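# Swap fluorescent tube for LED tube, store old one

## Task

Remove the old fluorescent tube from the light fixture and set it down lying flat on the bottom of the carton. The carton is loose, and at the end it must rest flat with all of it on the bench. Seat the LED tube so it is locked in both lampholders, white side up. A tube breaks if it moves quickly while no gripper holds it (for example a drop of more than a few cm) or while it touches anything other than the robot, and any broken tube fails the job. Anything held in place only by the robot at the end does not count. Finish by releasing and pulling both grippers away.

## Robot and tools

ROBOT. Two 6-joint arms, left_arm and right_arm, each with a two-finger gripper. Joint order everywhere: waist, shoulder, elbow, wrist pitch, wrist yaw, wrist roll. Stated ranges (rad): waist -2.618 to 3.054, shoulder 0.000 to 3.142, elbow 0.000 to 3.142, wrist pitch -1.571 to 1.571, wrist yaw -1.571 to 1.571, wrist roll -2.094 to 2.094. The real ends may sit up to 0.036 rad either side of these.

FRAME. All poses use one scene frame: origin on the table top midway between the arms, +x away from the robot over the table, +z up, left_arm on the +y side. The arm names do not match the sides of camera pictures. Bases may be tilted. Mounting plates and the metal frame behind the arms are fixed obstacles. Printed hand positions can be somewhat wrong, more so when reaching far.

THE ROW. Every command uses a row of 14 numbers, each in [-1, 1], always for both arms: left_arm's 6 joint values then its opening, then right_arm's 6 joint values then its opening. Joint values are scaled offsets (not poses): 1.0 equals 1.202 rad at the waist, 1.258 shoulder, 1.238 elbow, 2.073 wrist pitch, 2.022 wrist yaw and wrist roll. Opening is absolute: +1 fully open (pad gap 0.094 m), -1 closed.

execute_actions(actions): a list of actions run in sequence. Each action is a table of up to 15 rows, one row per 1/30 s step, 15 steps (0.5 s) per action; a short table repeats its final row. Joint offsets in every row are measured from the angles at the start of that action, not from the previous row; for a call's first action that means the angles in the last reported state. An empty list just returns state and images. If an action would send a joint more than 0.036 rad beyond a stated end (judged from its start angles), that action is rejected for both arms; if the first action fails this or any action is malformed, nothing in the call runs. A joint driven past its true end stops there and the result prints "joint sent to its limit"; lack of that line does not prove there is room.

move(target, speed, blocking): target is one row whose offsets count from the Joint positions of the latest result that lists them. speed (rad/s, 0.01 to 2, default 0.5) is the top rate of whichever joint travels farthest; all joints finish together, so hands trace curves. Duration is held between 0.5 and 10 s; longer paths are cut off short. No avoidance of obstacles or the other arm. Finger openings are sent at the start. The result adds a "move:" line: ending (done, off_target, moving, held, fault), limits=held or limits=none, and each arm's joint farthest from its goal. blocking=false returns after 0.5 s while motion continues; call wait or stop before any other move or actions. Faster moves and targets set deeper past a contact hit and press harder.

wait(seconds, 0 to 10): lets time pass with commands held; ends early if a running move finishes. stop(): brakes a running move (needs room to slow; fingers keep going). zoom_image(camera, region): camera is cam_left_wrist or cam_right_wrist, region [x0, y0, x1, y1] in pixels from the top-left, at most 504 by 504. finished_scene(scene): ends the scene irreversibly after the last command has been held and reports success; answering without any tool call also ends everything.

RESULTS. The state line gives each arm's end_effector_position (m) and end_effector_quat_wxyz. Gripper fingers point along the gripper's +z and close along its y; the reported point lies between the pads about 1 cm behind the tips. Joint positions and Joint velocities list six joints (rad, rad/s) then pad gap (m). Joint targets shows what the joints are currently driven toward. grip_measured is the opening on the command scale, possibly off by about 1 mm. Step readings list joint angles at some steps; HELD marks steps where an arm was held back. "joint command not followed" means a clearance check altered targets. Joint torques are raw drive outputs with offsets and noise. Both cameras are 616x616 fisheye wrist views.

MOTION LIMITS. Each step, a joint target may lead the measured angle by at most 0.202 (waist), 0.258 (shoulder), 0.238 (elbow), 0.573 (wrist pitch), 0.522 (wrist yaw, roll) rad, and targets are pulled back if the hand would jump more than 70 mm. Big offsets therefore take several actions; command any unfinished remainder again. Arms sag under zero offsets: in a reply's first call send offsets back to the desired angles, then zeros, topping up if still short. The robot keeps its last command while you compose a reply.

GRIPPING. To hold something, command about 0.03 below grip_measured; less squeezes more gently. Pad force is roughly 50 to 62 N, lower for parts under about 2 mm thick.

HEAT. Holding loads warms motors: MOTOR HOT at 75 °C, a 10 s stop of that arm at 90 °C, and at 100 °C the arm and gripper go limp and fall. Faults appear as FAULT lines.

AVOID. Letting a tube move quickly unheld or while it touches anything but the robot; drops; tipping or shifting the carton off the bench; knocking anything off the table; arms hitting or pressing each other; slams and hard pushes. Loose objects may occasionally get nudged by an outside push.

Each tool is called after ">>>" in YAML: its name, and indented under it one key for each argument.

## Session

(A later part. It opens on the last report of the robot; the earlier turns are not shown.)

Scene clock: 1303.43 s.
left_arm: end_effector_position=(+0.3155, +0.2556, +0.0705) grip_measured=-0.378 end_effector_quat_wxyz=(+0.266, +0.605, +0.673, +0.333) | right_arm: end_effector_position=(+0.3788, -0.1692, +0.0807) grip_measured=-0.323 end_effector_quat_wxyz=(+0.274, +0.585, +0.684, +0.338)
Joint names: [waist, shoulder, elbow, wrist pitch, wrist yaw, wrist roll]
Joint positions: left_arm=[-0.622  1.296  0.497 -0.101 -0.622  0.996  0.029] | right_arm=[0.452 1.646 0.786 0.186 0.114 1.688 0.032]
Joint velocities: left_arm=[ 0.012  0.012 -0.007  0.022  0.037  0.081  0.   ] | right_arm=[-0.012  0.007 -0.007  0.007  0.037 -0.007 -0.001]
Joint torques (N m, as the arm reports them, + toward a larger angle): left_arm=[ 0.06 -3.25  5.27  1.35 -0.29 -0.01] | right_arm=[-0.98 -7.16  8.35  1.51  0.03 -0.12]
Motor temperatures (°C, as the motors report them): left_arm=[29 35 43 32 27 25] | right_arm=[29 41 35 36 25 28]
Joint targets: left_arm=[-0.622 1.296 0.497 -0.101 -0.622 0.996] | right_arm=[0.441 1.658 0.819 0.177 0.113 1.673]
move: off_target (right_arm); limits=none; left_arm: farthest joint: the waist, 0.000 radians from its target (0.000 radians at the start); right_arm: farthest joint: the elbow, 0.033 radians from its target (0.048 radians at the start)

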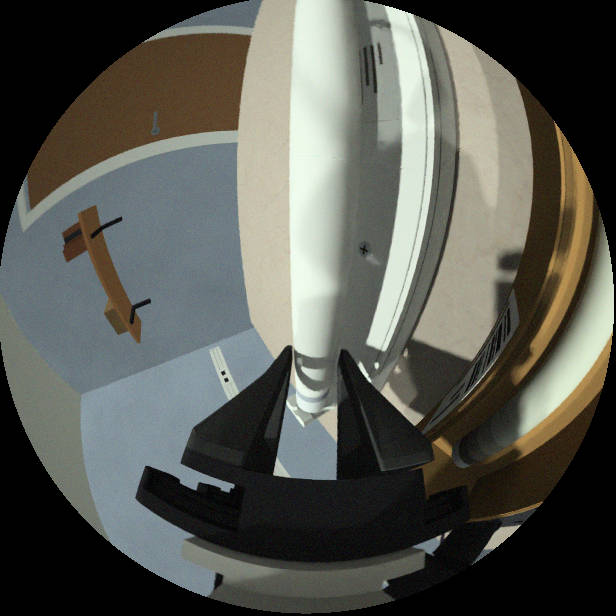

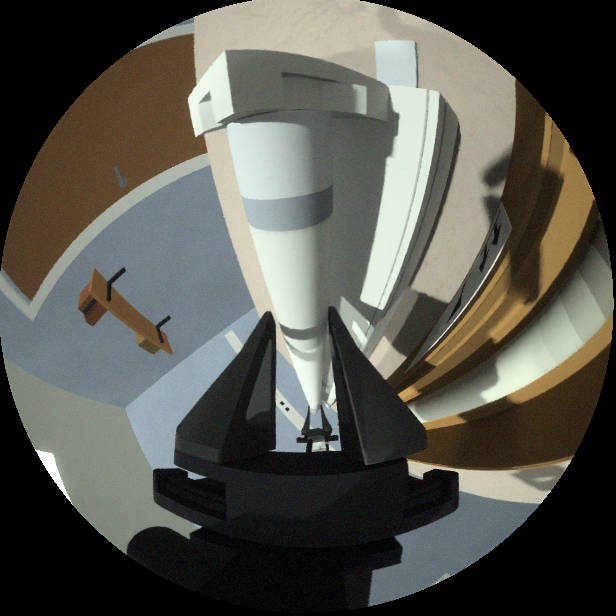

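>>> execute_actions:
  actions:
    - [[0,0,0,0,0,0,-0.375,-0.007,0.011,0.024,-0.006,0,0,-0.34],[0,0,0,0,0,0,-0.375,-0.007,0.012,0.024,-0.007,0,0,-0.36],[0,0,0,0,0,0,-0.375,-0.007,0.013,0.024,-0.008,0,0,-0.38],[0,0,0,0,0,0,-0.375,-0.007,0.0135,0.024,-0.008,0,0,-0.40],[0,0,0,0,0,0,-0.375,-0.007,0.0135,0.024,-0.008,0,0,-0.415],[0,0,0,0,0,0,-0.375,-0.007,0.0135,0.024,-0.008,0,0,-0.43],[0,0,0,0,0,0,-0.375,-0.007,0.0135,0.024,-0.008,0,0,-0.445],[0,0,0,0,0,0,-0.375,-0.007,0.0135,0.024,-0.008,0,0,-0.46],[0,0,0,0,0,0,-0.375,-0.007,0.0135,0.024,-0.008,0,0,-0.475],[0,0,0,0,0,0,-0.375,-0.007,0.0135,0.024,-0.008,0,0,-0.49],[0,0,0,0,0,0,-0.375,-0.007,0.0135,0.024,-0.008,0,0,-0.505],[0,0,0,0,0,0,-0.375,-0.007,0.0135,0.024,-0.008,0,0,-0.515],[0,0,0,0,0,0,-0.375,-0.007,0.0135,0.024,-0.008,0,0,-0.52]]

Scene clock: 1310.57 s.
left_arm: end_effector_position=(+0.3155, +0.2556, +0.0705) grip_measured=-0.378 end_effector_quat_wxyz=(+0.266, +0.605, +0.673, +0.333) | right_arm: end_effector_position=(+0.3779, -0.1694, +0.0795) grip_measured=-0.501 end_effector_quat_wxyz=(+0.273, +0.585, +0.686, +0.336)
Joint names: [waist, shoulder, elbow, wrist pitch, wrist yaw, wrist roll]
Joint positions: left_arm=[-0.622  1.296  0.497 -0.101 -0.622  0.996  0.029] | right_arm=[0.452 1.646 0.786 0.18  0.114 1.687 0.023]
Joint velocities: left_arm=[-0.002 -0.002 -0.017 -0.037 -0.051 -0.051  0.001] | right_arm=[-0.007 -0.017  0.007  0.007  0.022 -0.022 -0.   ]
Joint torques (N m, as the arm reports them, + toward a larger angle): left_arm=[ 0.07 -3.25  5.27  1.35 -0.29 -0.01] | right_arm=[-0.87 -6.43  8.21  1.51  0.08 -0.01]
Motor temperatures (°C, as the motors report them): left_arm=[29 35 43 32 27 25] | right_arm=[29 41 36 36 25 28]
Joint targets: left_arm=[-0.622 1.296 0.497 -0.101 -0.622 0.996] | right_arm=[0.443 1.663 0.816 0.170 0.114 1.688]
Step readings (joint positions):
0: left_arm=[-0.622 1.296 0.497 -0.101 -0.622 0.996] | right_arm=[0.452 1.646 0.786 0.186 0.114 1.687]
1: left_arm=[-0.622 1.296 0.497 -0.101 -0.622 0.996] | right_arm=[0.452 1.646 0.786 0.186 0.114 1.687]
2: left_arm=[-0.622 1.296 0.497 -0.101 -0.622 0.996] | right_arm=[0.452 1.646 0.786 0.186 0.114 1.687]
4: left_arm=[-0.622 1.296 0.497 -0.101 -0.622 0.996] | right_arm=[0.452 1.646 0.786 0.184 0.114 1.687]
8: left_arm=[-0.622 1.296 0.497 -0.101 -0.622 0.996] | right_arm=[0.452 1.646 0.786 0.180 0.114 1.687]
15: Joint positions above

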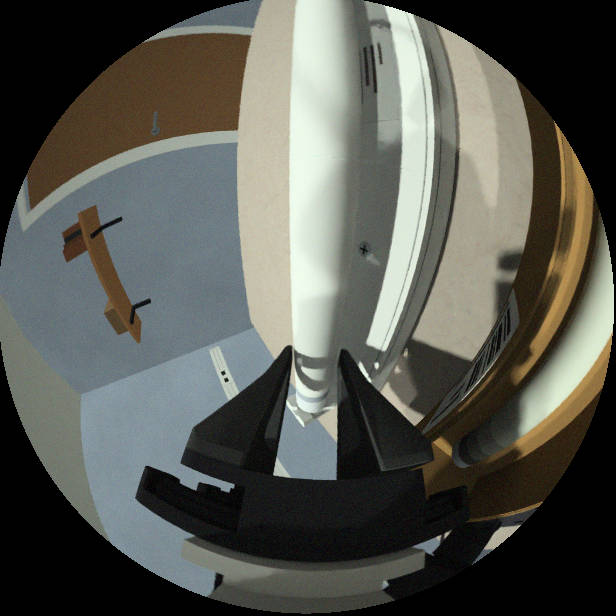

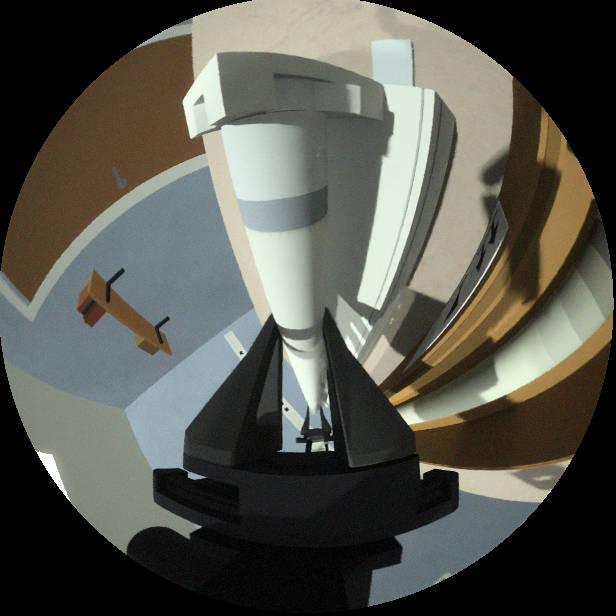

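>>> execute_actions:
  actions:
    - [[0,0,0,0,0,0,-0.375,-0.0077,0.0138,0.026,-0.007,0,0,-0.52],[0,0,0,0,0,0,-0.375,-0.008,0.0143,0.030,-0.011,0,0,-0.52],[0,0,0,0,0,0,-0.375,-0.0085,0.015,0.035,-0.016,-0.0005,0.0005,-0.52],[0,0,0,0,0,0,-0.375,-0.009,0.0158,0.041,-0.022,-0.0008,0.0007,-0.52],[0,0,0,0,0,0,-0.375,-0.0096,0.0166,0.047,-0.028,-0.0011,0.0009,-0.52],[0,0,0,0,0,0,-0.375,-0.0102,0.0175,0.053,-0.034,-0.0014,0.0011,-0.52],[0,0,0,0,0,0,-0.375,-0.0107,0.0183,0.059,-0.041,-0.0017,0.0013,-0.52],[0,0,0,0,0,0,-0.375,-0.0113,0.0192,0.066,-0.047,-0.002,0.0015,-0.52],[0,0,0,0,0,0,-0.375,-0.0118,0.0201,0.072,-0.053,-0.0023,0.0017,-0.52],[0,0,0,0,0,0,-0.375,-0.0124,0.021,0.078,-0.060,-0.0026,0.002,-0.52],[0,0,0,0,0,0,-0.375,-0.013,0.0219,0.085,-0.066,-0.0029,0.0022,-0.52],[0,0,0,0,0,0,-0.375,-0.0135,0.0228,0.091,-0.073,-0.0032,0.0024,-0.52],[0,0,0,0,0,0,-0.375,-0.014,0.0237,0.097,-0.079,-0.0035,0.0026,-0.52],[0,0,0,0,0,0,-0.375,-0.0145,0.0246,0.103,-0.085,-0.0038,0.0028,-0.52],[0,0,0,0,0,0,-0.375,-0.015,0.0254,0.109,-0.0907,-0.004,0.003,-0.52]]

>>> wait:
  seconds: 0.3

Scene clock: 1329.67 s.
left_arm: end_effector_position=(+0.3155, +0.2556, +0.0705) grip_measured=-0.378 end_effector_quat_wxyz=(+0.266, +0.605, +0.673, +0.333) | right_arm: end_effector_position=(+0.3786, -0.1693, +0.0795) grip_measured=-0.501 end_effector_quat_wxyz=(+0.252, +0.596, +0.697, +0.309)
Joint names: [waist, shoulder, elbow, wrist pitch, wrist yaw, wrist roll]
Joint positions: left_arm=[-0.622  1.296  0.497 -0.101 -0.622  0.996  0.029] | right_arm=[0.449 1.659 0.867 0.037 0.107 1.694 0.023]
Joint velocities: left_arm=[-0.002  0.012 -0.007  0.022 -0.022 -0.081  0.   ] | right_arm=[-0.017  0.042  0.203 -0.3   -0.022 -0.037  0.   ]
Joint torques (N m, as the arm reports them, + toward a larger angle): left_arm=[ 0.06 -3.26  5.27  1.35 -0.29 -0.02] | right_arm=[-1.31 -6.98  9.    1.69  0.15 -0.04]
Motor temperatures (°C, as the motors report them): left_arm=[29 35 43 32 27 25] | right_arm=[29 41 36 36 25 28]
Joint targets: left_arm=[-0.622 1.296 0.497 -0.101 -0.622 0.996] | right_arm=[0.434 1.678 0.920 -0.008 0.105 1.693]
Step readings (joint positions):
0: left_arm=[-0.622 1.296 0.497 -0.101 -0.622 0.996] | right_arm=[0.452 1.646 0.786 0.180 0.114 1.687]
1: left_arm=[-0.622 1.296 0.497 -0.101 -0.622 0.996] | right_arm=[0.452 1.646 0.786 0.180 0.114 1.687]
2: left_arm=[-0.622 1.296 0.497 -0.101 -0.622 0.996] | right_arm=[0.452 1.646 0.786 0.180 0.114 1.687]
4: left_arm=[-0.622 1.296 0.497 -0.101 -0.622 0.996] | right_arm=[0.452 1.648 0.792 0.170 0.113 1.688]
8: left_arm=[-0.622 1.296 0.497 -0.101 -0.622 0.996] | right_arm=[0.452 1.651 0.816 0.126 0.113 1.690]
15: Joint positions above

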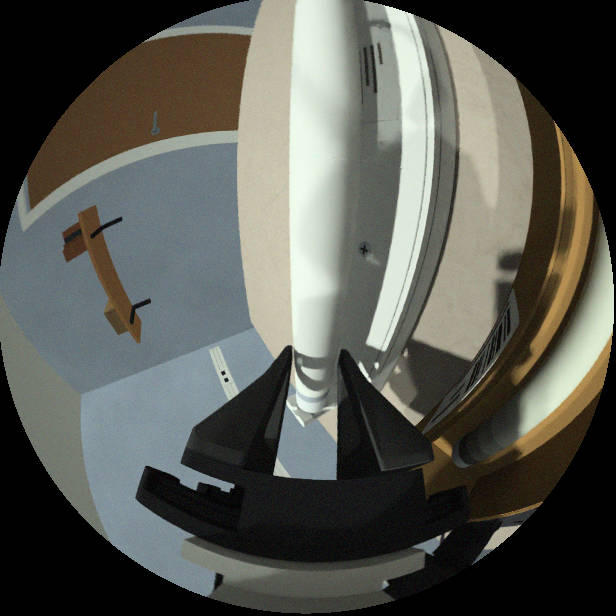

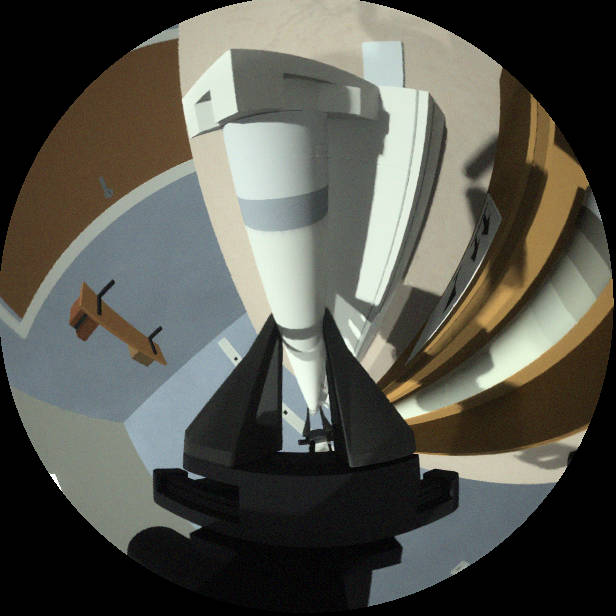

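Scene clock: 1329.97 s.
left_arm: end_effector_position=(+0.3155, +0.2556, +0.0705) grip_measured=-0.378 end_effector_quat_wxyz=(+0.266, +0.605, +0.673, +0.333) | right_arm: end_effector_position=(+0.3786, -0.1693, +0.0793) grip_measured=-0.501 end_effector_quat_wxyz=(+0.247, +0.598, +0.699, +0.304)
Joint names: [waist, shoulder, elbow, wrist pitch, wrist yaw, wrist roll]
Joint positions: left_arm=[-0.622  1.296  0.497 -0.101 -0.622  0.996  0.029] | right_arm=[0.447 1.663 0.883 0.009 0.103 1.695 0.023]
Joint velocities: left_arm=[ 0.012 -0.002 -0.012 -0.081 -0.037 -0.022 -0.   ] | right_arm=[-0.002  0.012  0.002 -0.066  0.037  0.022  0.   ]
Joint torques (N m, as the arm reports them, + toward a larger angle): left_arm=[ 0.07 -3.27  5.28  1.35 -0.29 -0.01] | right_arm=[-1.26 -6.9   8.58  1.35  0.11 -0.07]
Motor temperatures (°C, as the motors report them): left_arm=[29 35 43 32 27 25] | right_arm=[29 41 36 36 25 28]
Joint targets: left_arm=[-0.622 1.296 0.497 -0.101 -0.622 0.996] | right_arm=[0.434 1.678 0.921 -0.008 0.105 1.694]
wait: 0.30 s; no rest

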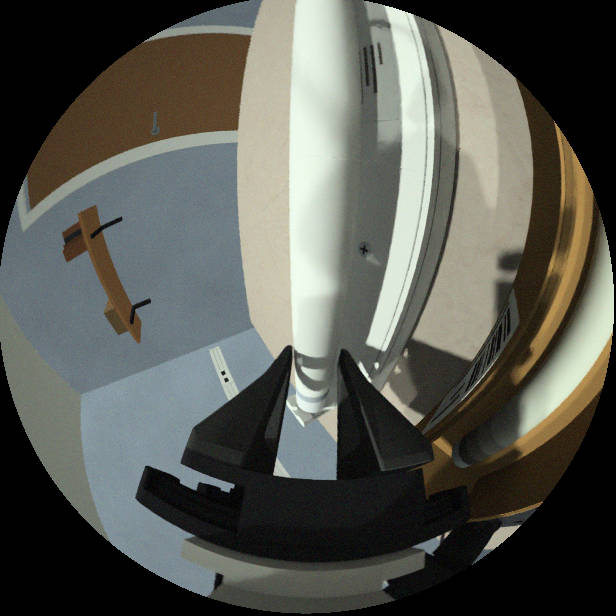

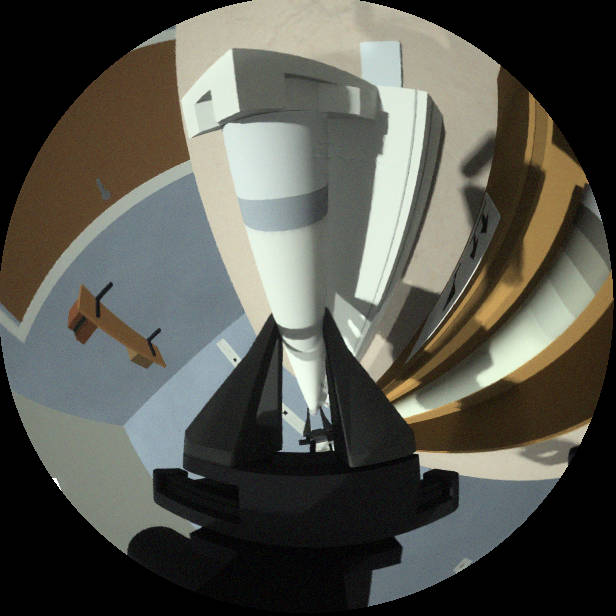

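>>> move:
  target: [0,0,0,0,0,0,-0.375,-0.0233,0.1041,0.2835,-0.2287,-0.0223,0.006,-0.52]
  speed: 0.5

Scene clock: 1335.63 s.
left_arm: end_effector_position=(+0.3155, +0.2556, +0.0705) grip_measured=-0.378 end_effector_quat_wxyz=(+0.266, +0.605, +0.673, +0.333) | right_arm: end_effector_position=(+0.3801, -0.1690, +0.0785) grip_measured=-0.501 end_effector_quat_wxyz=(+0.165, +0.628, +0.731, +0.209)
Joint names: [waist, shoulder, elbow, wrist pitch, wrist yaw, wrist roll]
Joint positions: left_arm=[-0.622  1.296  0.497 -0.101 -0.622  0.996  0.029] | right_arm=[ 0.429  1.783  1.2   -0.451  0.059  1.71   0.023]
Joint velocities: left_arm=[-0.002 -0.002  0.007  0.007 -0.051 -0.037 -0.   ] | right_arm=[-0.012  0.002 -0.002 -0.007 -0.037 -0.007 -0.001]
Joint torques (N m, as the arm reports them, + toward a larger angle): left_arm=[ 0.07 -3.25  5.28  1.35 -0.29 -0.01] | right_arm=[-0.95 -8.89  8.76  1.03  0.07 -0.04]
Motor temperatures (°C, as the motors report them): left_arm=[29 35 43 32 27 25] | right_arm=[29 41 37 36 25 28]
Joint targets: left_arm=[-0.622 1.296 0.497 -0.101 -0.622 0.996] | right_arm=[0.419 1.794 1.234 -0.465 0.058 1.707]
move: off_target (right_arm); limits=none; left_arm: farthest joint: the waist, 0.000 radians from its target (0.000 radians at the start); right_arm: farthest joint: the elbow, 0.034 radians from its target (0.351 radians at the start)

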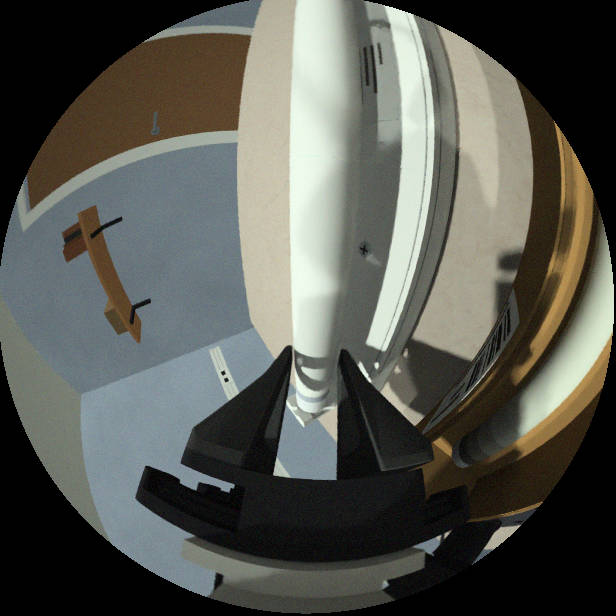

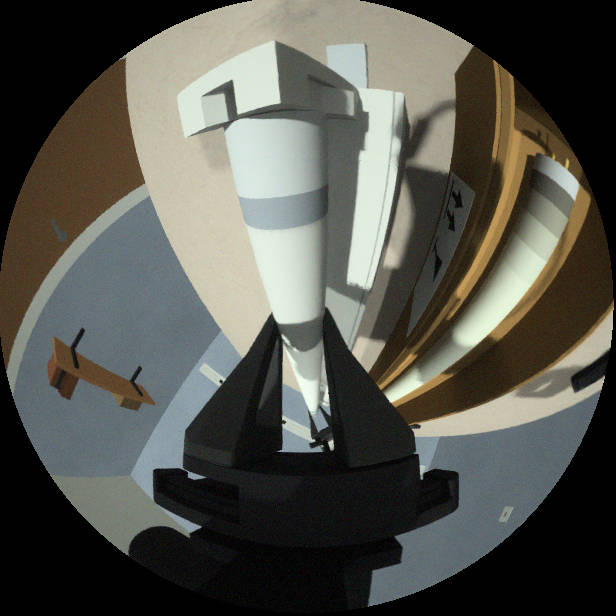

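>>> execute_actions:
  actions:
    - [[-0.004,-0.012,0.013,0,-0.002,-0.002,-0.33,-0.0085,0.0103,0.0305,-0.0082,-0.0008,0,-0.52],[-0.0095,-0.0264,0.0266,-0.0025,-0.0057,-0.0052,-0.29,-0.0088,0.0132,0.0366,-0.013,-0.0013,0,-0.52],[-0.0135,-0.0311,0.0279,-0.0074,-0.0072,-0.0076,-0.25,-0.0094,0.0177,0.0458,-0.0203,-0.0021,0,-0.52],[-0.0196,-0.0381,0.0299,-0.0148,-0.0093,-0.0111,-0.22,-0.0101,0.0238,0.0582,-0.0299,-0.0032,0,-0.52],[-0.0276,-0.0475,0.0325,-0.0247,-0.0122,-0.0159,-0.2,-0.0109,0.0308,0.0722,-0.0408,-0.0044,0,-0.52],[-0.0357,-0.0569,0.035,-0.0346,-0.0151,-0.0206,-0.18,-0.0116,0.038,0.0864,-0.0516,-0.0055,0,-0.52],[-0.0438,-0.0663,0.0376,-0.0445,-0.018,-0.0253,-0.15,-0.0124,0.0453,0.1009,-0.0625,-0.0067,0,-0.52],[-0.0518,-0.0757,0.0402,-0.0543,-0.0209,-0.0301,-0.1,-0.0131,0.0529,0.1154,-0.0733,-0.0079,0,-0.52],[-0.0599,-0.0852,0.0428,-0.0642,-0.0238,-0.0348,-0.1,-0.0139,0.0605,0.1302,-0.0842,-0.009,0,-0.52],[-0.0679,-0.0946,0.0454,-0.0741,-0.0267,-0.0396,-0.1,-0.0146,0.0683,0.1452,-0.095,-0.0101,0,-0.52],[-0.076,-0.104,0.048,-0.084,-0.0295,-0.0443,-0.1,-0.0154,0.0762,0.1603,-0.1059,-0.0112,0,-0.52],[-0.084,-0.1134,0.0505,-0.0939,-0.0324,-0.0491,-0.1,-0.0161,0.0843,0.1755,-0.1167,-0.0123,0,-0.52],[-0.0921,-0.1228,0.0531,-0.1037,-0.0353,-0.0538,-0.1,-0.0168,0.0925,0.191,-0.1276,-0.0134,0,-0.52],[-0.1001,-0.1322,0.0557,-0.1136,-0.0382,-0.0586,-0.1,-0.0176,0.101,0.2066,-0.1384,-0.0144,0,-0.52],[-0.1082,-0.1416,0.0583,-0.1235,-0.0411,-0.0633,-0.1,-0.0182,0.1095,0.2224,-0.1493,-0.0155,0,-0.52]]
    - [[-0.03,-0.0546,0.033,-0.028,-0.013,-0.017,-0.1,-0.0105,0.0361,0.0779,-0.0405,-0.0039,0,-0.52],[-0.033,-0.064,0.034,-0.032,-0.014,-0.019,-0.1,-0.0111,0.045,0.0941,-0.0514,-0.0049,0,-0.52],[-0.034,-0.0734,0.034,-0.033,-0.014,-0.019,-0.1,-0.0117,0.054,0.1103,-0.0622,-0.0059,-0.0005,-0.52],[-0.034,-0.0828,0.034,-0.033,-0.014,-0.019,-0.1,-0.0124,0.0631,0.1269,-0.0731,-0.0068,-0.001,-0.52],[-0.034,-0.0922,0.034,-0.033,-0.014,-0.019,-0.1,-0.013,0.0726,0.1435,-0.0839,-0.0078,-0.0013,-0.52],[-0.034,-0.1016,0.034,-0.033,-0.014,-0.019,-0.1,-0.0136,0.082,0.1603,-0.0948,-0.0087,-0.0017,-0.52],[-0.034,-0.111,0.034,-0.033,-0.014,-0.019,-0.1,-0.0142,0.0917,0.1773,-0.1056,-0.0097,-0.002,-0.52],[-0.034,-0.1204,0.034,-0.033,-0.014,-0.019,-0.1,-0.0149,0.1014,0.1945,-0.1165,-0.0106,-0.0024,-0.52],[-0.034,-0.1298,0.034,-0.033,-0.014,-0.019,-0.1,-0.0155,0.1114,0.2118,-0.1274,-0.0115,-0.0028,-0.52],[-0.034,-0.1392,0.034,-0.033,-0.014,-0.019,-0.1,-0.0161,0.1215,0.2293,-0.1382,-0.0124,-0.0032,-0.52],[-0.034,-0.1486,0.034,-0.033,-0.014,-0.019,-0.1,-0.0167,0.1317,0.247,-0.1491,-0.0133,-0.0036,-0.52],[-0.034,-0.158,0.034,-0.033,-0.014,-0.019,-0.1,-0.0174,0.1421,0.2648,-0.1599,-0.0141,-0.004,-0.52],[-0.034,-0.1674,0.034,-0.033,-0.014,-0.019,-0.1,-0.018,0.1526,0.2829,-0.1708,-0.015,-0.0043,-0.52],[-0.034,-0.1768,0.034,-0.033,-0.014,-0.019,-0.1,-0.0186,0.1634,0.3011,-0.1816,-0.0158,-0.0047,-0.52],[-0.034,-0.186,0.034,-0.033,-0.014,-0.019,-0.1,-0.0192,0.1742,0.3195,-0.1925,-0.0166,-0.005,-0.52]]
    - [[0,-0.054,0.02,0,0,0,-0.1,-0.0101,0.0419,0.0862,-0.0405,-0.0031,-0.002,-0.52],[0,-0.063,0.02,0,0,0,-0.1,-0.0106,0.053,0.1049,-0.0514,-0.0038,-0.0025,-0.52],[0,-0.071,0.02,0,0,0,-0.1,-0.0111,0.0644,0.1237,-0.0622,-0.0046,-0.003,-0.52],[0,-0.078,0.02,0,0,0,-0.1,-0.0116,0.0758,0.1428,-0.0731,-0.0053,-0.0035,-0.52],[0,-0.084,0.02,0,0,0,-0.1,-0.0121,0.0874,0.162,-0.0839,-0.006,-0.004,-0.52],[0,-0.089,0.02,0,0,0,-0.1,-0.0126,0.0992,0.1814,-0.0948,-0.0067,-0.0045,-0.52],[0,-0.093,0.02,0,0,0,-0.1,-0.0131,0.1111,0.201,-0.1056,-0.0074,-0.005,-0.52],[0,-0.096,0.02,0,0,0,-0.1,-0.0136,0.1233,0.2208,-0.1165,-0.0081,-0.0055,-0.52],[0,-0.098,0.02,0,0,0,-0.1,-0.0141,0.1355,0.2406,-0.1274,-0.0088,-0.006,-0.52],[0,-0.099,0.02,0,0,0,-0.1,-0.0146,0.1479,0.2607,-0.1382,-0.0095,-0.0065,-0.52],[0,-0.1,0.02,0,0,0,-0.1,-0.015,0.1579,0.2769,-0.1469,-0.0101,-0.007,-0.52],[0,-0.1,0.02,0,0,0,-0.1,-0.0153,0.1658,0.2895,-0.1536,-0.0105,-0.0073,-0.52],[0,-0.1,0.02,0,0,0,-0.1,-0.0155,0.1721,0.2996,-0.1589,-0.0109,-0.0075,-0.52],[0,-0.1,0.02,0,0,0,-0.1,-0.0156,0.1765,0.3069,-0.1628,-0.0111,-0.0077,-0.52],[0,-0.1,0.02,0,0,0,-0.1,-0.0157,0.1789,0.3106,-0.1647,-0.0112,-0.0078,-0.52]]

>>> wait:
  seconds: 0.3

Scene clock: 1422.90 s.
left_arm: end_effector_position=(+0.2838, +0.2434, +0.1705) grip_measured=-0.102 end_effector_quat_wxyz=(+0.405, +0.547, +0.662, +0.313) | right_arm: end_effector_position=(+0.3817, -0.1682, +0.0751) grip_measured=-0.501 end_effector_quat_wxyz=(-0.010, +0.657, +0.754, +0.000)
Joint names: [waist, shoulder, elbow, wrist pitch, wrist yaw, wrist roll]
Joint positions: left_arm=[-0.761  0.87   0.542 -0.331 -0.682  0.895  0.042] | right_arm=[ 0.399  2.284  2.064 -1.362 -0.018  1.708  0.023]
Joint velocities: left_arm=[-0.002 -0.017 -0.002 -0.066  0.007 -0.022 -0.001] | right_arm=[ 0.002  0.159  0.276 -0.3   -0.007  0.037  0.   ]
Joint torques (N m, as the arm reports them, + toward a larger angle): left_arm=[ 0.07 -2.88  7.99  1.6  -0.25 -0.01] | right_arm=[ -0.82 -13.04   7.86   0.37   0.08  -0.12]
Motor temperatures (°C, as the motors report them): left_arm=[29 35 43 32 28 25] | right_arm=[29 41 38 34 25 28]
Joint targets: left_arm=[-0.761 0.846 0.567 -0.330 -0.682 0.895] | right_arm=[0.388 2.303 2.112 -1.386 -0.018 1.696]
Step readings (joint positions; steps 1 to 15: 1st action; 16 to 30: 2nd action; 31 to 45: 3rd action):
0: left_arm=[-0.622 1.296 0.497 -0.101 -0.622 0.996] | right_arm=[0.429 1.783 1.200 -0.451 0.059 1.710]
1: left_arm=[-0.622 1.296 0.497 -0.101 -0.622 0.996] | right_arm=[0.429 1.783 1.200 -0.451 0.059 1.710]
2: left_arm=[-0.622 1.296 0.497 -0.101 -0.622 0.996] | right_arm=[0.429 1.784 1.202 -0.453 0.058 1.710]
4: left_arm=[-0.627 1.290 0.497 -0.107 -0.624 0.995] | right_arm=[0.429 1.791 1.217 -0.471 0.058 1.711]
8: left_arm=[-0.660 1.248 0.503 -0.153 -0.635 0.976] | right_arm=[0.425 1.822 1.276 -0.545 0.050 1.712]
15: left_arm=[-0.729 1.161 0.533 -0.269 -0.668 0.919] | right_arm=[0.418 1.891 1.406 -0.700 0.034 1.712]
16: left_arm=[-0.738 1.148 0.535 -0.282 -0.671 0.914] | right_arm=[0.418 1.903 1.427 -0.723 0.032 1.712]
17: left_arm=[-0.748 1.133 0.536 -0.293 -0.673 0.910] | right_arm=[0.417 1.915 1.448 -0.748 0.030 1.712]
19: left_arm=[-0.759 1.103 0.539 -0.308 -0.675 0.905] | right_arm=[0.415 1.939 1.491 -0.796 0.026 1.712]
23: left_arm=[-0.761 1.053 0.542 -0.320 -0.679 0.898] | right_arm=[0.412 1.987 1.574 -0.887 0.018 1.712]
30: left_arm=[-0.761 0.971 0.542 -0.330 -0.682 0.895] | right_arm=[0.407 2.078 1.727 -1.044 0.005 1.712]
31: left_arm=[-0.761 0.958 0.542 -0.330 -0.682 0.895] | right_arm=[0.407 2.093 1.752 -1.069 0.003 1.712]
32: left_arm=[-0.761 0.943 0.542 -0.331 -0.682 0.895] | right_arm=[0.406 2.109 1.778 -1.095 0.001 1.712]
34: left_arm=[-0.761 0.914 0.542 -0.331 -0.682 0.895] | right_arm=[0.405 2.139 1.828 -1.143 -0.002 1.712]
38: left_arm=[-0.761 0.881 0.542 -0.331 -0.682 0.895] | right_arm=[0.402 2.198 1.925 -1.235 -0.008 1.712]
45: Joint positions above

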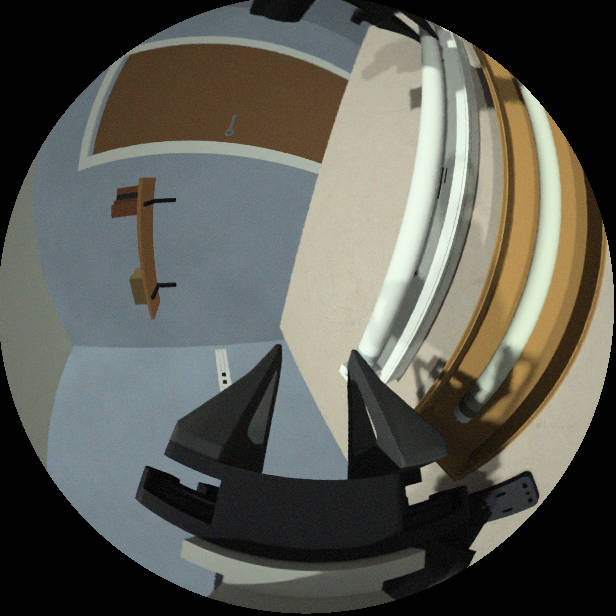

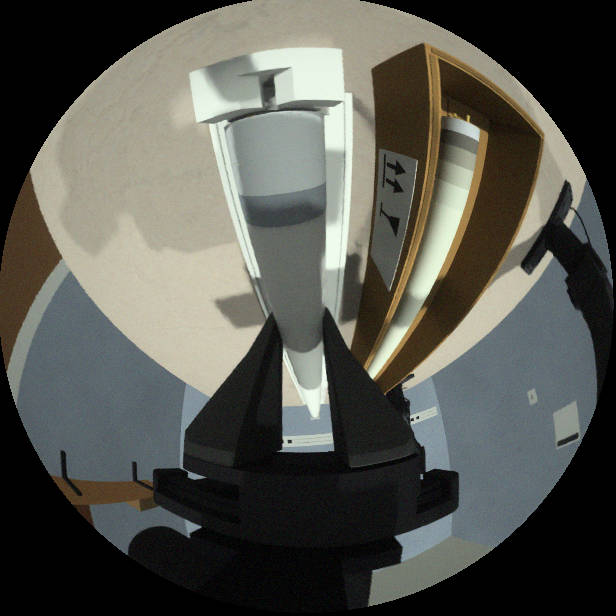

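Scene clock: 1423.20 s.
left_arm: end_effector_position=(+0.2838, +0.2434, +0.1705) grip_measured=-0.102 end_effector_quat_wxyz=(+0.405, +0.547, +0.662, +0.313) | right_arm: end_effector_position=(+0.3815, -0.1682, +0.0750) grip_measured=-0.501 end_effector_quat_wxyz=(-0.014, +0.657, +0.754, -0.003)
Joint names: [waist, shoulder, elbow, wrist pitch, wrist yaw, wrist roll]
Joint positions: left_arm=[-0.761  0.87   0.542 -0.331 -0.682  0.895  0.042] | right_arm=[ 0.398  2.293  2.079 -1.377 -0.02   1.707  0.023]
Joint velocities: left_arm=[-0.017  0.017 -0.017 -0.022 -0.007 -0.007 -0.   ] | right_arm=[-0.002 -0.002 -0.002  0.022 -0.007 -0.007 -0.001]
Joint torques (N m, as the arm reports them, + toward a larger angle): left_arm=[ 0.07 -2.89  8.    1.6  -0.25 -0.01] | right_arm=[ -0.82 -13.23   7.92   0.11   0.07  -0.15]
Motor temperatures (°C, as the motors report them): left_arm=[29 34 43 32 28 25] | right_arm=[29 41 38 34 25 28]
Joint targets: left_arm=[-0.761 0.846 0.567 -0.330 -0.682 0.895] | right_arm=[0.388 2.303 2.112 -1.386 -0.018 1.697]
wait: 0.30 s; no rest

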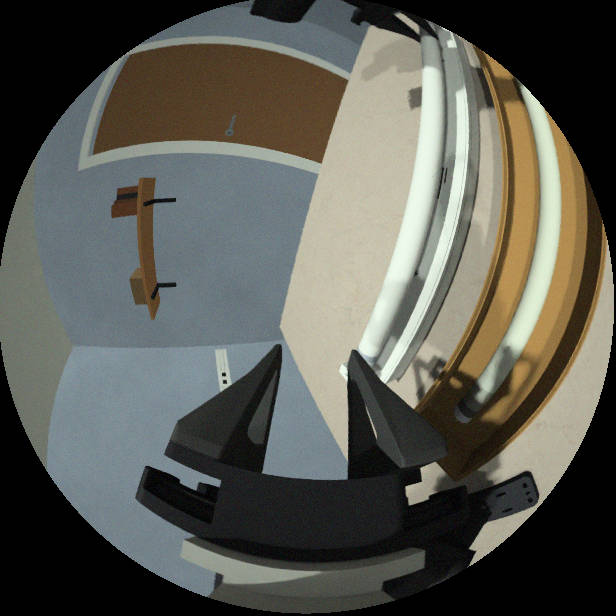

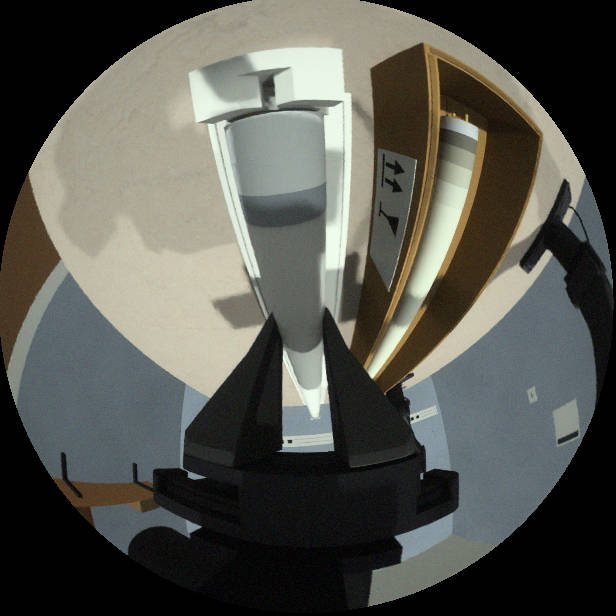

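>>> zoom_image:
  camera: "cam_right_wrist"
  region: [180, 40, 360, 220]

Region (180, 40, 360, 220) of cam_right_wrist's 616x616 image, scaled by 2.800, with more detail than that image has.

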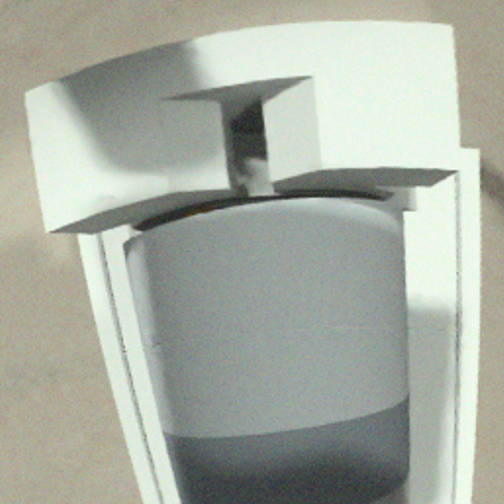

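>>> execute_actions:
  actions:
    - [[0,0,0,0,0,0,-0.1,0,-0.008,0.015,0,0,0,-0.3],[0,0,0,0,0,0,-0.1,0.004,-0.018,0,0.004,0.004,0,-0.1],[0,0,0,0,0,0,-0.1,0.008,-0.0254,-0.008,0.0077,0.007,0,0.1],[0,0,0,0,0,0,-0.1,0.0085,-0.0299,-0.0153,0.0212,0.008,0,0.1],[0,0,0,0,0,0,-0.1,0.0088,-0.0382,-0.0288,0.0367,0.009,0,0.1],[0,0,0,0,0,0,-0.1,0.0092,-0.051,-0.0494,0.0569,0.0105,0,0.1],[0,0,0,0,0,0,-0.1,0.0098,-0.0674,-0.0761,0.0798,0.012,0,0.1],[0,0,0,0,0,0,-0.1,0.0105,-0.0835,-0.1024,0.0943,0.0131,0,0.1],[0,0,0,0,0,0,-0.1,0.0112,-0.0994,-0.1285,0.1088,0.0142,0,0.1],[0,0,0,0,0,0,-0.1,0.0119,-0.1151,-0.1544,0.1233,0.0153,0,0.1],[0,0,0,0,0,0,-0.1,0.0126,-0.1304,-0.1799,0.1377,0.0164,0,0.1],[0,0,0,0,0,0,-0.1,0.0133,-0.1456,-0.2051,0.1522,0.0176,0,0.1],[0,0,0,0,0,0,-0.1,0.014,-0.1606,-0.2301,0.1667,0.0187,0,0.1],[0,0,0,0,0,0,-0.1,0.0147,-0.1753,-0.2548,0.1811,0.0199,0,0.1],[0,0,0,0,0,0,-0.1,0.0154,-0.1897,-0.2793,0.1956,0.021,0,0.1]]
    - [[0,0,0,0,0,0,-0.1,0.0104,-0.0665,-0.0778,0.0844,0.0132,0,0.1],[0,0,0,0,0,0,-0.1,0.0112,-0.0804,-0.1017,0.0989,0.0144,0,0.1],[0,0,0,0,0,0,-0.1,0.012,-0.0942,-0.1254,0.1134,0.0156,0,0.1],[0,0,0,0,0,0,-0.1,0.0128,-0.1077,-0.1487,0.1278,0.0168,0,0.1],[0,0,0,0,0,0,-0.1,0.0136,-0.1209,-0.1718,0.1423,0.0181,0,0.1],[0,0,0,0,0,0,-0.1,0.0145,-0.1339,-0.1947,0.1568,0.0194,0,0.1],[0,0,0,0,0,0,-0.1,0.0153,-0.1467,-0.2173,0.1712,0.0207,0,0.1],[0,0,0,0,0,0,-0.1,0.0162,-0.1591,-0.2396,0.1857,0.022,0,0.1],[0,0,0,0,0,0,-0.1,0.0171,-0.1714,-0.2616,0.2002,0.0233,0,0.1],[0,0,0,0,0,0,-0.1,0.018,-0.1834,-0.2834,0.2147,0.0246,0,0.1],[0,0,0,0,0,0,-0.1,0.0188,-0.1933,-0.3013,0.2207,0.0253,0,0.1],[0,0,0,0,0,0,-0.1,0.0194,-0.201,-0.3154,0.2246,0.0257,0,0.1],[0,0,0,0,0,0,-0.1,0.0198,-0.2068,-0.326,0.226,0.0259,0,0.1],[0,0,0,0,0,0,-0.1,0.0202,-0.2109,-0.3337,0.2255,0.0259,0,0.1],[0,0,0,0,0,0,-0.1,0.0204,-0.2136,-0.3387,0.22,0.0257,0,0.1]]

>>> wait:
  seconds: 0.3

Scene clock: 1481.13 s.
left_arm: end_effector_position=(+0.2838, +0.2434, +0.1705) grip_measured=-0.102 end_effector_quat_wxyz=(+0.405, +0.547, +0.662, +0.313) | right_arm: end_effector_position=(+0.3765, -0.1721, +0.0662) grip_measured=+0.097 end_effector_quat_wxyz=(+0.109, +0.642, +0.746, +0.138)
Joint names: [waist, shoulder, elbow, wrist pitch, wrist yaw, wrist roll]
Joint positions: left_arm=[-0.761  0.87   0.542 -0.331 -0.682  0.895  0.042] | right_arm=[ 0.415  1.908  1.394 -0.704  0.035  1.707  0.052]
Joint velocities: left_arm=[-0.007 -0.007  0.002  0.037 -0.037  0.007 -0.001] | right_arm=[ 0.032 -0.193 -0.295  0.168 -0.022 -0.051 -0.   ]
Joint torques (N m, as the arm reports them, + toward a larger angle): left_arm=[ 0.07 -0.82  6.08  1.59 -0.25 -0.01] | right_arm=[  1.02 -14.26   5.82   1.04   0.19  -0.01]
Motor temperatures (°C, as the motors report them): left_arm=[29 34 47 33 28 25] | right_arm=[29 45 37 32 25 28]
Joint targets: left_arm=[-0.761 0.870 0.542 -0.331 -0.682 0.895] | right_arm=[0.426 1.860 1.370 -0.647 0.053 1.707]
Step readings (joint positions; steps 1 to 15: 1st action; 16 to 30: 2nd action):
0: left_arm=[-0.761 0.870 0.542 -0.331 -0.682 0.895] | right_arm=[0.398 2.293 2.079 -1.377 -0.020 1.707]
1: left_arm=[-0.761 0.870 0.542 -0.331 -0.682 0.895] | right_arm=[0.398 2.293 2.079 -1.377 -0.020 1.707]
2: left_arm=[-0.761 0.870 0.542 -0.331 -0.682 0.895] | right_arm=[0.398 2.293 2.079 -1.377 -0.020 1.707]
4: left_arm=[-0.761 0.870 0.542 -0.331 -0.682 0.895] | right_arm=[0.398 2.293 2.078 -1.373 -0.019 1.707]
8: left_arm=[-0.761 0.870 0.542 -0.331 -0.682 0.895] | right_arm=[0.398 2.263 2.009 -1.291 -0.013 1.707]
15: left_arm=[-0.761 0.870 0.542 -0.331 -0.682 0.895] | right_arm=[0.402 2.129 1.790 -1.103 0.001 1.707]
16: left_arm=[-0.761 0.870 0.542 -0.331 -0.682 0.895] | right_arm=[0.403 2.109 1.759 -1.072 0.003 1.707]
17: left_arm=[-0.761 0.870 0.542 -0.331 -0.682 0.895] | right_arm=[0.404 2.089 1.727 -1.040 0.006 1.707]
19: left_arm=[-0.761 0.870 0.542 -0.331 -0.682 0.895] | right_arm=[0.405 2.055 1.666 -0.977 0.011 1.707]
23: left_arm=[-0.761 0.870 0.542 -0.331 -0.682 0.895] | right_arm=[0.408 1.994 1.547 -0.856 0.021 1.707]
30: Joint positions above

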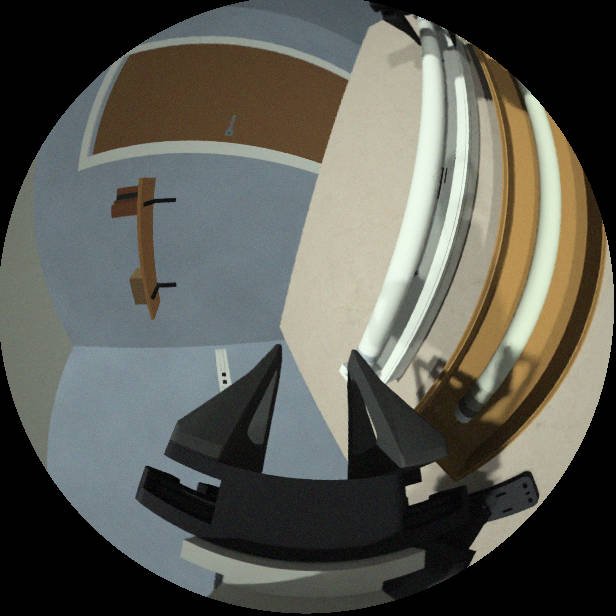

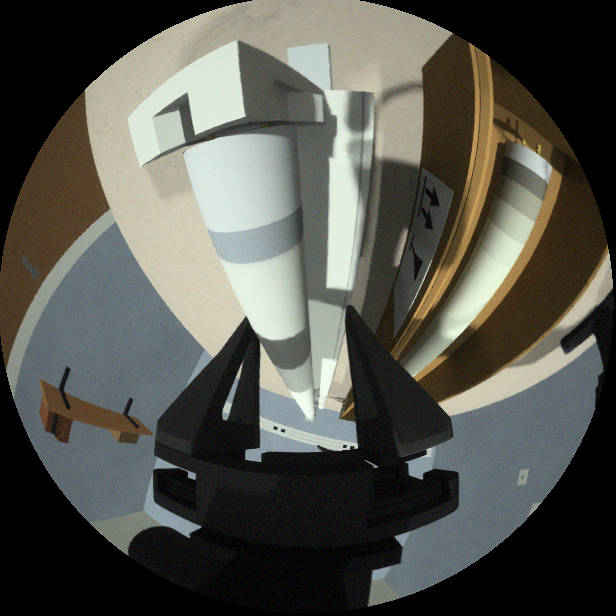

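Scene clock: 1481.43 s.
left_arm: end_effector_position=(+0.2838, +0.2434, +0.1705) grip_measured=-0.102 end_effector_quat_wxyz=(+0.405, +0.547, +0.662, +0.313) | right_arm: end_effector_position=(+0.3813, -0.1710, +0.0689) grip_measured=+0.097 end_effector_quat_wxyz=(+0.119, +0.641, +0.743, +0.150)
Joint names: [waist, shoulder, elbow, wrist pitch, wrist yaw, wrist roll]
Joint positions: left_arm=[-0.761  0.87   0.542 -0.331 -0.682  0.895  0.042] | right_arm=[ 0.415  1.899  1.38  -0.668  0.039  1.707  0.052]
Joint velocities: left_arm=[ 0.002 -0.002 -0.022 -0.081 -0.022  0.022 -0.001] | right_arm=[ 0.007 -0.002  0.002  0.095 -0.051 -0.022  0.   ]
Joint torques (N m, as the arm reports them, + toward a larger angle): left_arm=[ 0.06 -0.83  6.07  1.6  -0.25 -0.01] | right_arm=[  0.97 -14.49   5.54   1.13   0.23  -0.02]
Motor temperatures (°C, as the motors report them): left_arm=[29 34 47 33 28 25] | right_arm=[29 45 37 32 25 28]
Joint targets: left_arm=[-0.761 0.870 0.542 -0.331 -0.682 0.895] | right_arm=[0.426 1.860 1.370 -0.647 0.053 1.707]
wait: 0.30 s; no rest

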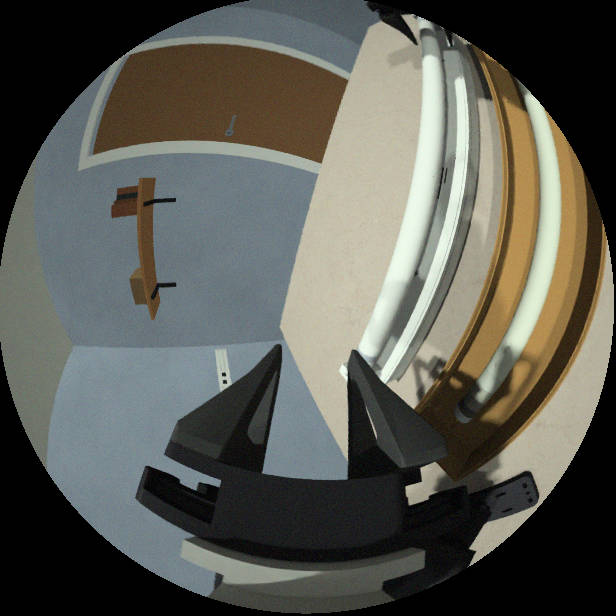

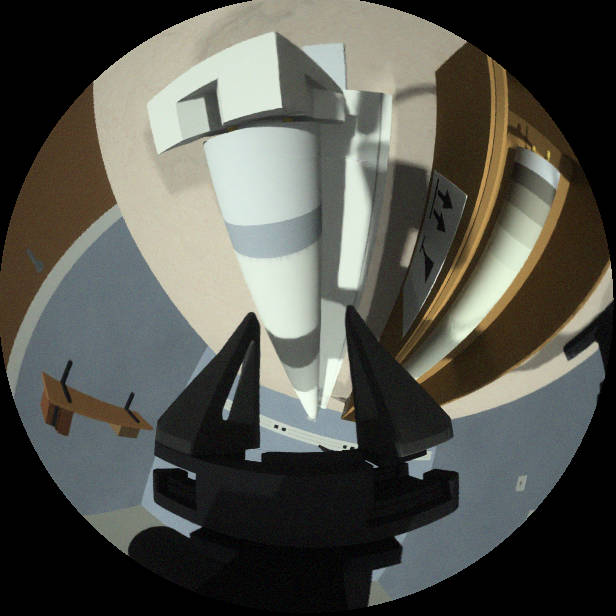

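>>> execute_actions:
  actions:
    - [[0,0,0,0,0,0,-0.1,0.0105,-0.0415,-0.0145,0.0207,0.009,0,0.05],[0,0,0,0,0,0,-0.1,0.012,-0.0544,-0.0258,0.0396,0.011,0,0.05],[0,0,0,0,0,0,-0.1,0.0135,-0.0692,-0.044,0.0646,0.013,0,0.0],[0,0,0,0,0,0,-0.1,0.015,-0.0843,-0.0677,0.0936,0.0155,0,0.0],[0,0,0,0,0,0,-0.1,0.0166,-0.0976,-0.0933,0.1163,0.0175,0,-0.03],[0,0,0,0,0,0,-0.1,0.0182,-0.1105,-0.1184,0.1351,0.0195,0,-0.05],[0,0,0,0,0,0,-0.1,0.0198,-0.1229,-0.1431,0.1539,0.0213,0,-0.07],[0,0,0,0,0,0,-0.1,0.0214,-0.1342,-0.1674,0.1727,0.023,0,-0.09],[0,0,0,0,0,0,-0.1,0.023,-0.1445,-0.1912,0.1915,0.0248,0,-0.1],[0,0,0,0,0,0,-0.1,0.0245,-0.1545,-0.2145,0.2103,0.0265,0,-0.11],[0,0,0,0,0,0,-0.1,0.0257,-0.1615,-0.2346,0.2209,0.0275,0,-0.12],[0,0,0,0,0,0,-0.1,0.0267,-0.1672,-0.2498,0.2262,0.028,0,-0.13],[0,0,0,0,0,0,-0.1,0.0274,-0.1715,-0.2629,0.2301,0.0283,0,-0.14],[0,0,0,0,0,0,-0.1,0.028,-0.175,-0.2742,0.2325,0.0283,0,-0.15],[0,0,0,0,0,0,-0.1,0.0283,-0.177,-0.283,0.218,0.0272,0,-0.2]]

>>> wait:
  seconds: 0.5

Scene clock: 1504.37 s.
left_arm: end_effector_position=(+0.2838, +0.2434, +0.1705) grip_measured=-0.102 end_effector_quat_wxyz=(+0.405, +0.547, +0.662, +0.313) | right_arm: end_effector_position=(+0.3772, -0.1692, +0.0784) grip_measured=-0.179 end_effector_quat_wxyz=(+0.197, +0.618, +0.720, +0.246)
Joint names: [waist, shoulder, elbow, wrist pitch, wrist yaw, wrist roll]
Joint positions: left_arm=[-0.761  0.87   0.542 -0.331 -0.682  0.895  0.042] | right_arm=[ 0.437  1.718  1.061 -0.276  0.077  1.707  0.039]
Joint velocities: left_arm=[ 0.002  0.002 -0.007 -0.051  0.037 -0.051 -0.001] | right_arm=[ 0.007 -0.071 -0.418  0.212  0.022  0.066 -0.037]
Joint torques (N m, as the arm reports them, + toward a larger angle): left_arm=[ 0.06 -0.84  6.08  1.6  -0.25 -0.01] | right_arm=[  0.72 -12.48   5.93   1.49   0.25   0.  ]
Motor temperatures (°C, as the motors report them): left_arm=[29 33 45 34 28 25] | right_arm=[29 46 36 32 25 28]
Joint targets: left_arm=[-0.761 0.870 0.542 -0.331 -0.682 0.895] | right_arm=[0.449 1.677 1.030 -0.216 0.094 1.707]
Step readings (joint positions):
0: left_arm=[-0.761 0.870 0.542 -0.331 -0.682 0.895] | right_arm=[0.415 1.899 1.380 -0.662 0.040 1.707]
1: left_arm=[-0.761 0.870 0.542 -0.331 -0.682 0.895] | right_arm=[0.415 1.898 1.379 -0.659 0.040 1.707]
2: left_arm=[-0.761 0.870 0.542 -0.331 -0.682 0.895] | right_arm=[0.415 1.894 1.372 -0.647 0.041 1.707]
4: left_arm=[-0.761 0.870 0.542 -0.331 -0.682 0.895] | right_arm=[0.417 1.870 1.340 -0.602 0.046 1.707]
8: left_arm=[-0.761 0.870 0.542 -0.331 -0.682 0.895] | right_arm=[0.426 1.792 1.232 -0.468 0.059 1.707]
15: Joint positions above

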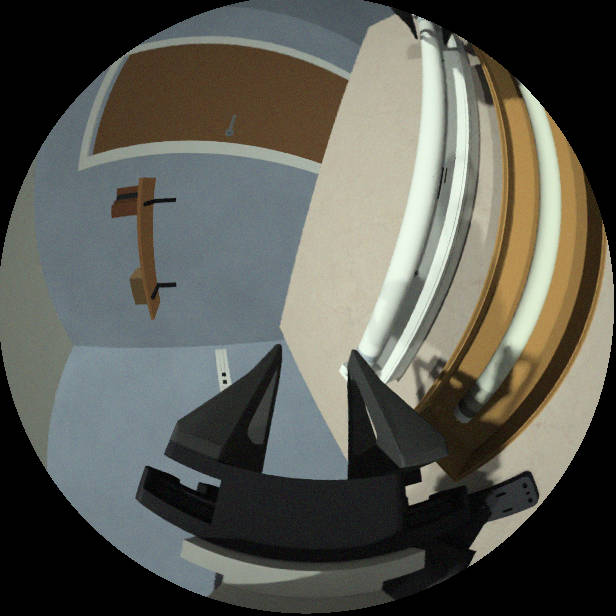

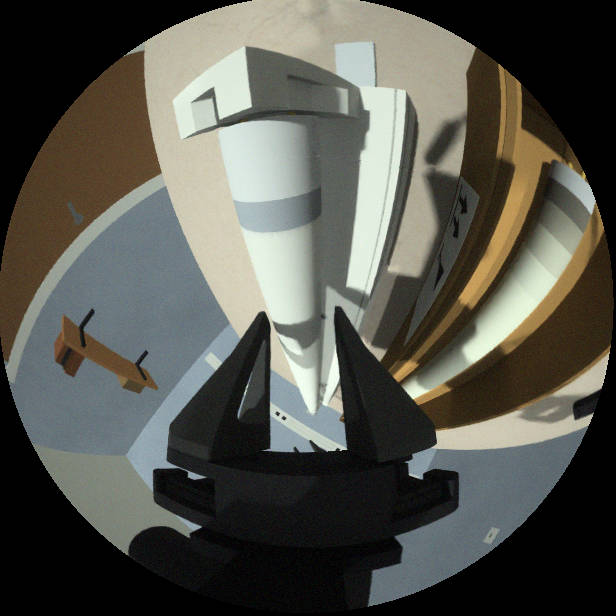

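Scene clock: 1504.87 s.
left_arm: end_effector_position=(+0.2838, +0.2434, +0.1705) grip_measured=-0.102 end_effector_quat_wxyz=(+0.405, +0.547, +0.662, +0.313) | right_arm: end_effector_position=(+0.3786, -0.1691, +0.0770) grip_measured=-0.197 end_effector_quat_wxyz=(+0.204, +0.616, +0.717, +0.254)
Joint names: [waist, shoulder, elbow, wrist pitch, wrist yaw, wrist roll]
Joint positions: left_arm=[-0.761  0.87   0.542 -0.331 -0.682  0.895  0.042] | right_arm=[ 0.438  1.716  1.039 -0.235  0.08   1.707  0.038]
Joint velocities: left_arm=[-0.002 -0.022 -0.002  0.007 -0.007  0.007  0.001] | right_arm=[ 0.022 -0.017 -0.007  0.007 -0.037 -0.037  0.001]
Joint torques (N m, as the arm reports them, + toward a larger angle): left_arm=[ 0.06 -0.84  6.07  1.6  -0.25 -0.01] | right_arm=[  1.   -12.58   5.78   1.55   0.17  -0.01]
Motor temperatures (°C, as the motors report them): left_arm=[29 33 45 34 28 25] | right_arm=[29 46 36 32 25 28]
Joint targets: left_arm=[-0.761 0.870 0.542 -0.331 -0.682 0.895] | right_arm=[0.449 1.676 1.030 -0.216 0.094 1.707]
wait: 0.50 s; no rest

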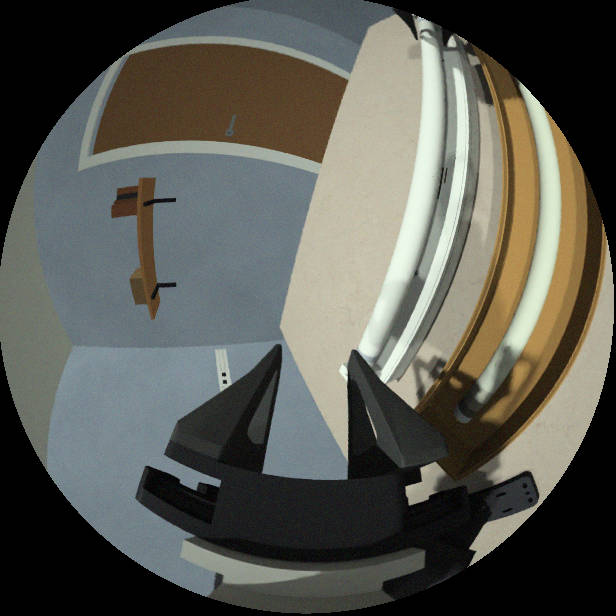

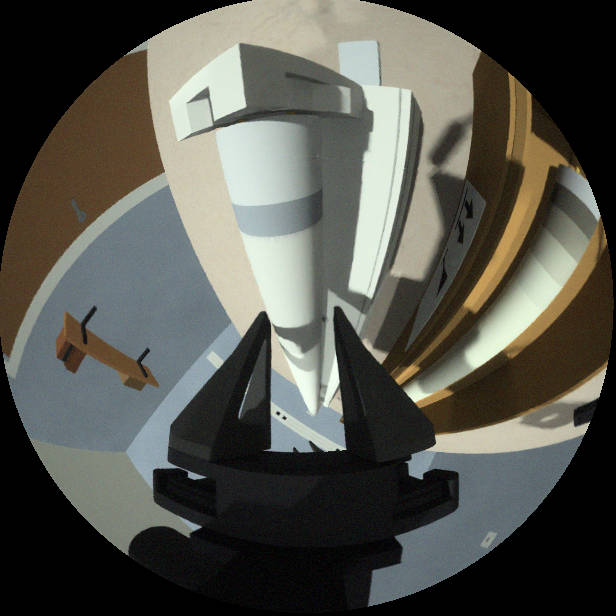

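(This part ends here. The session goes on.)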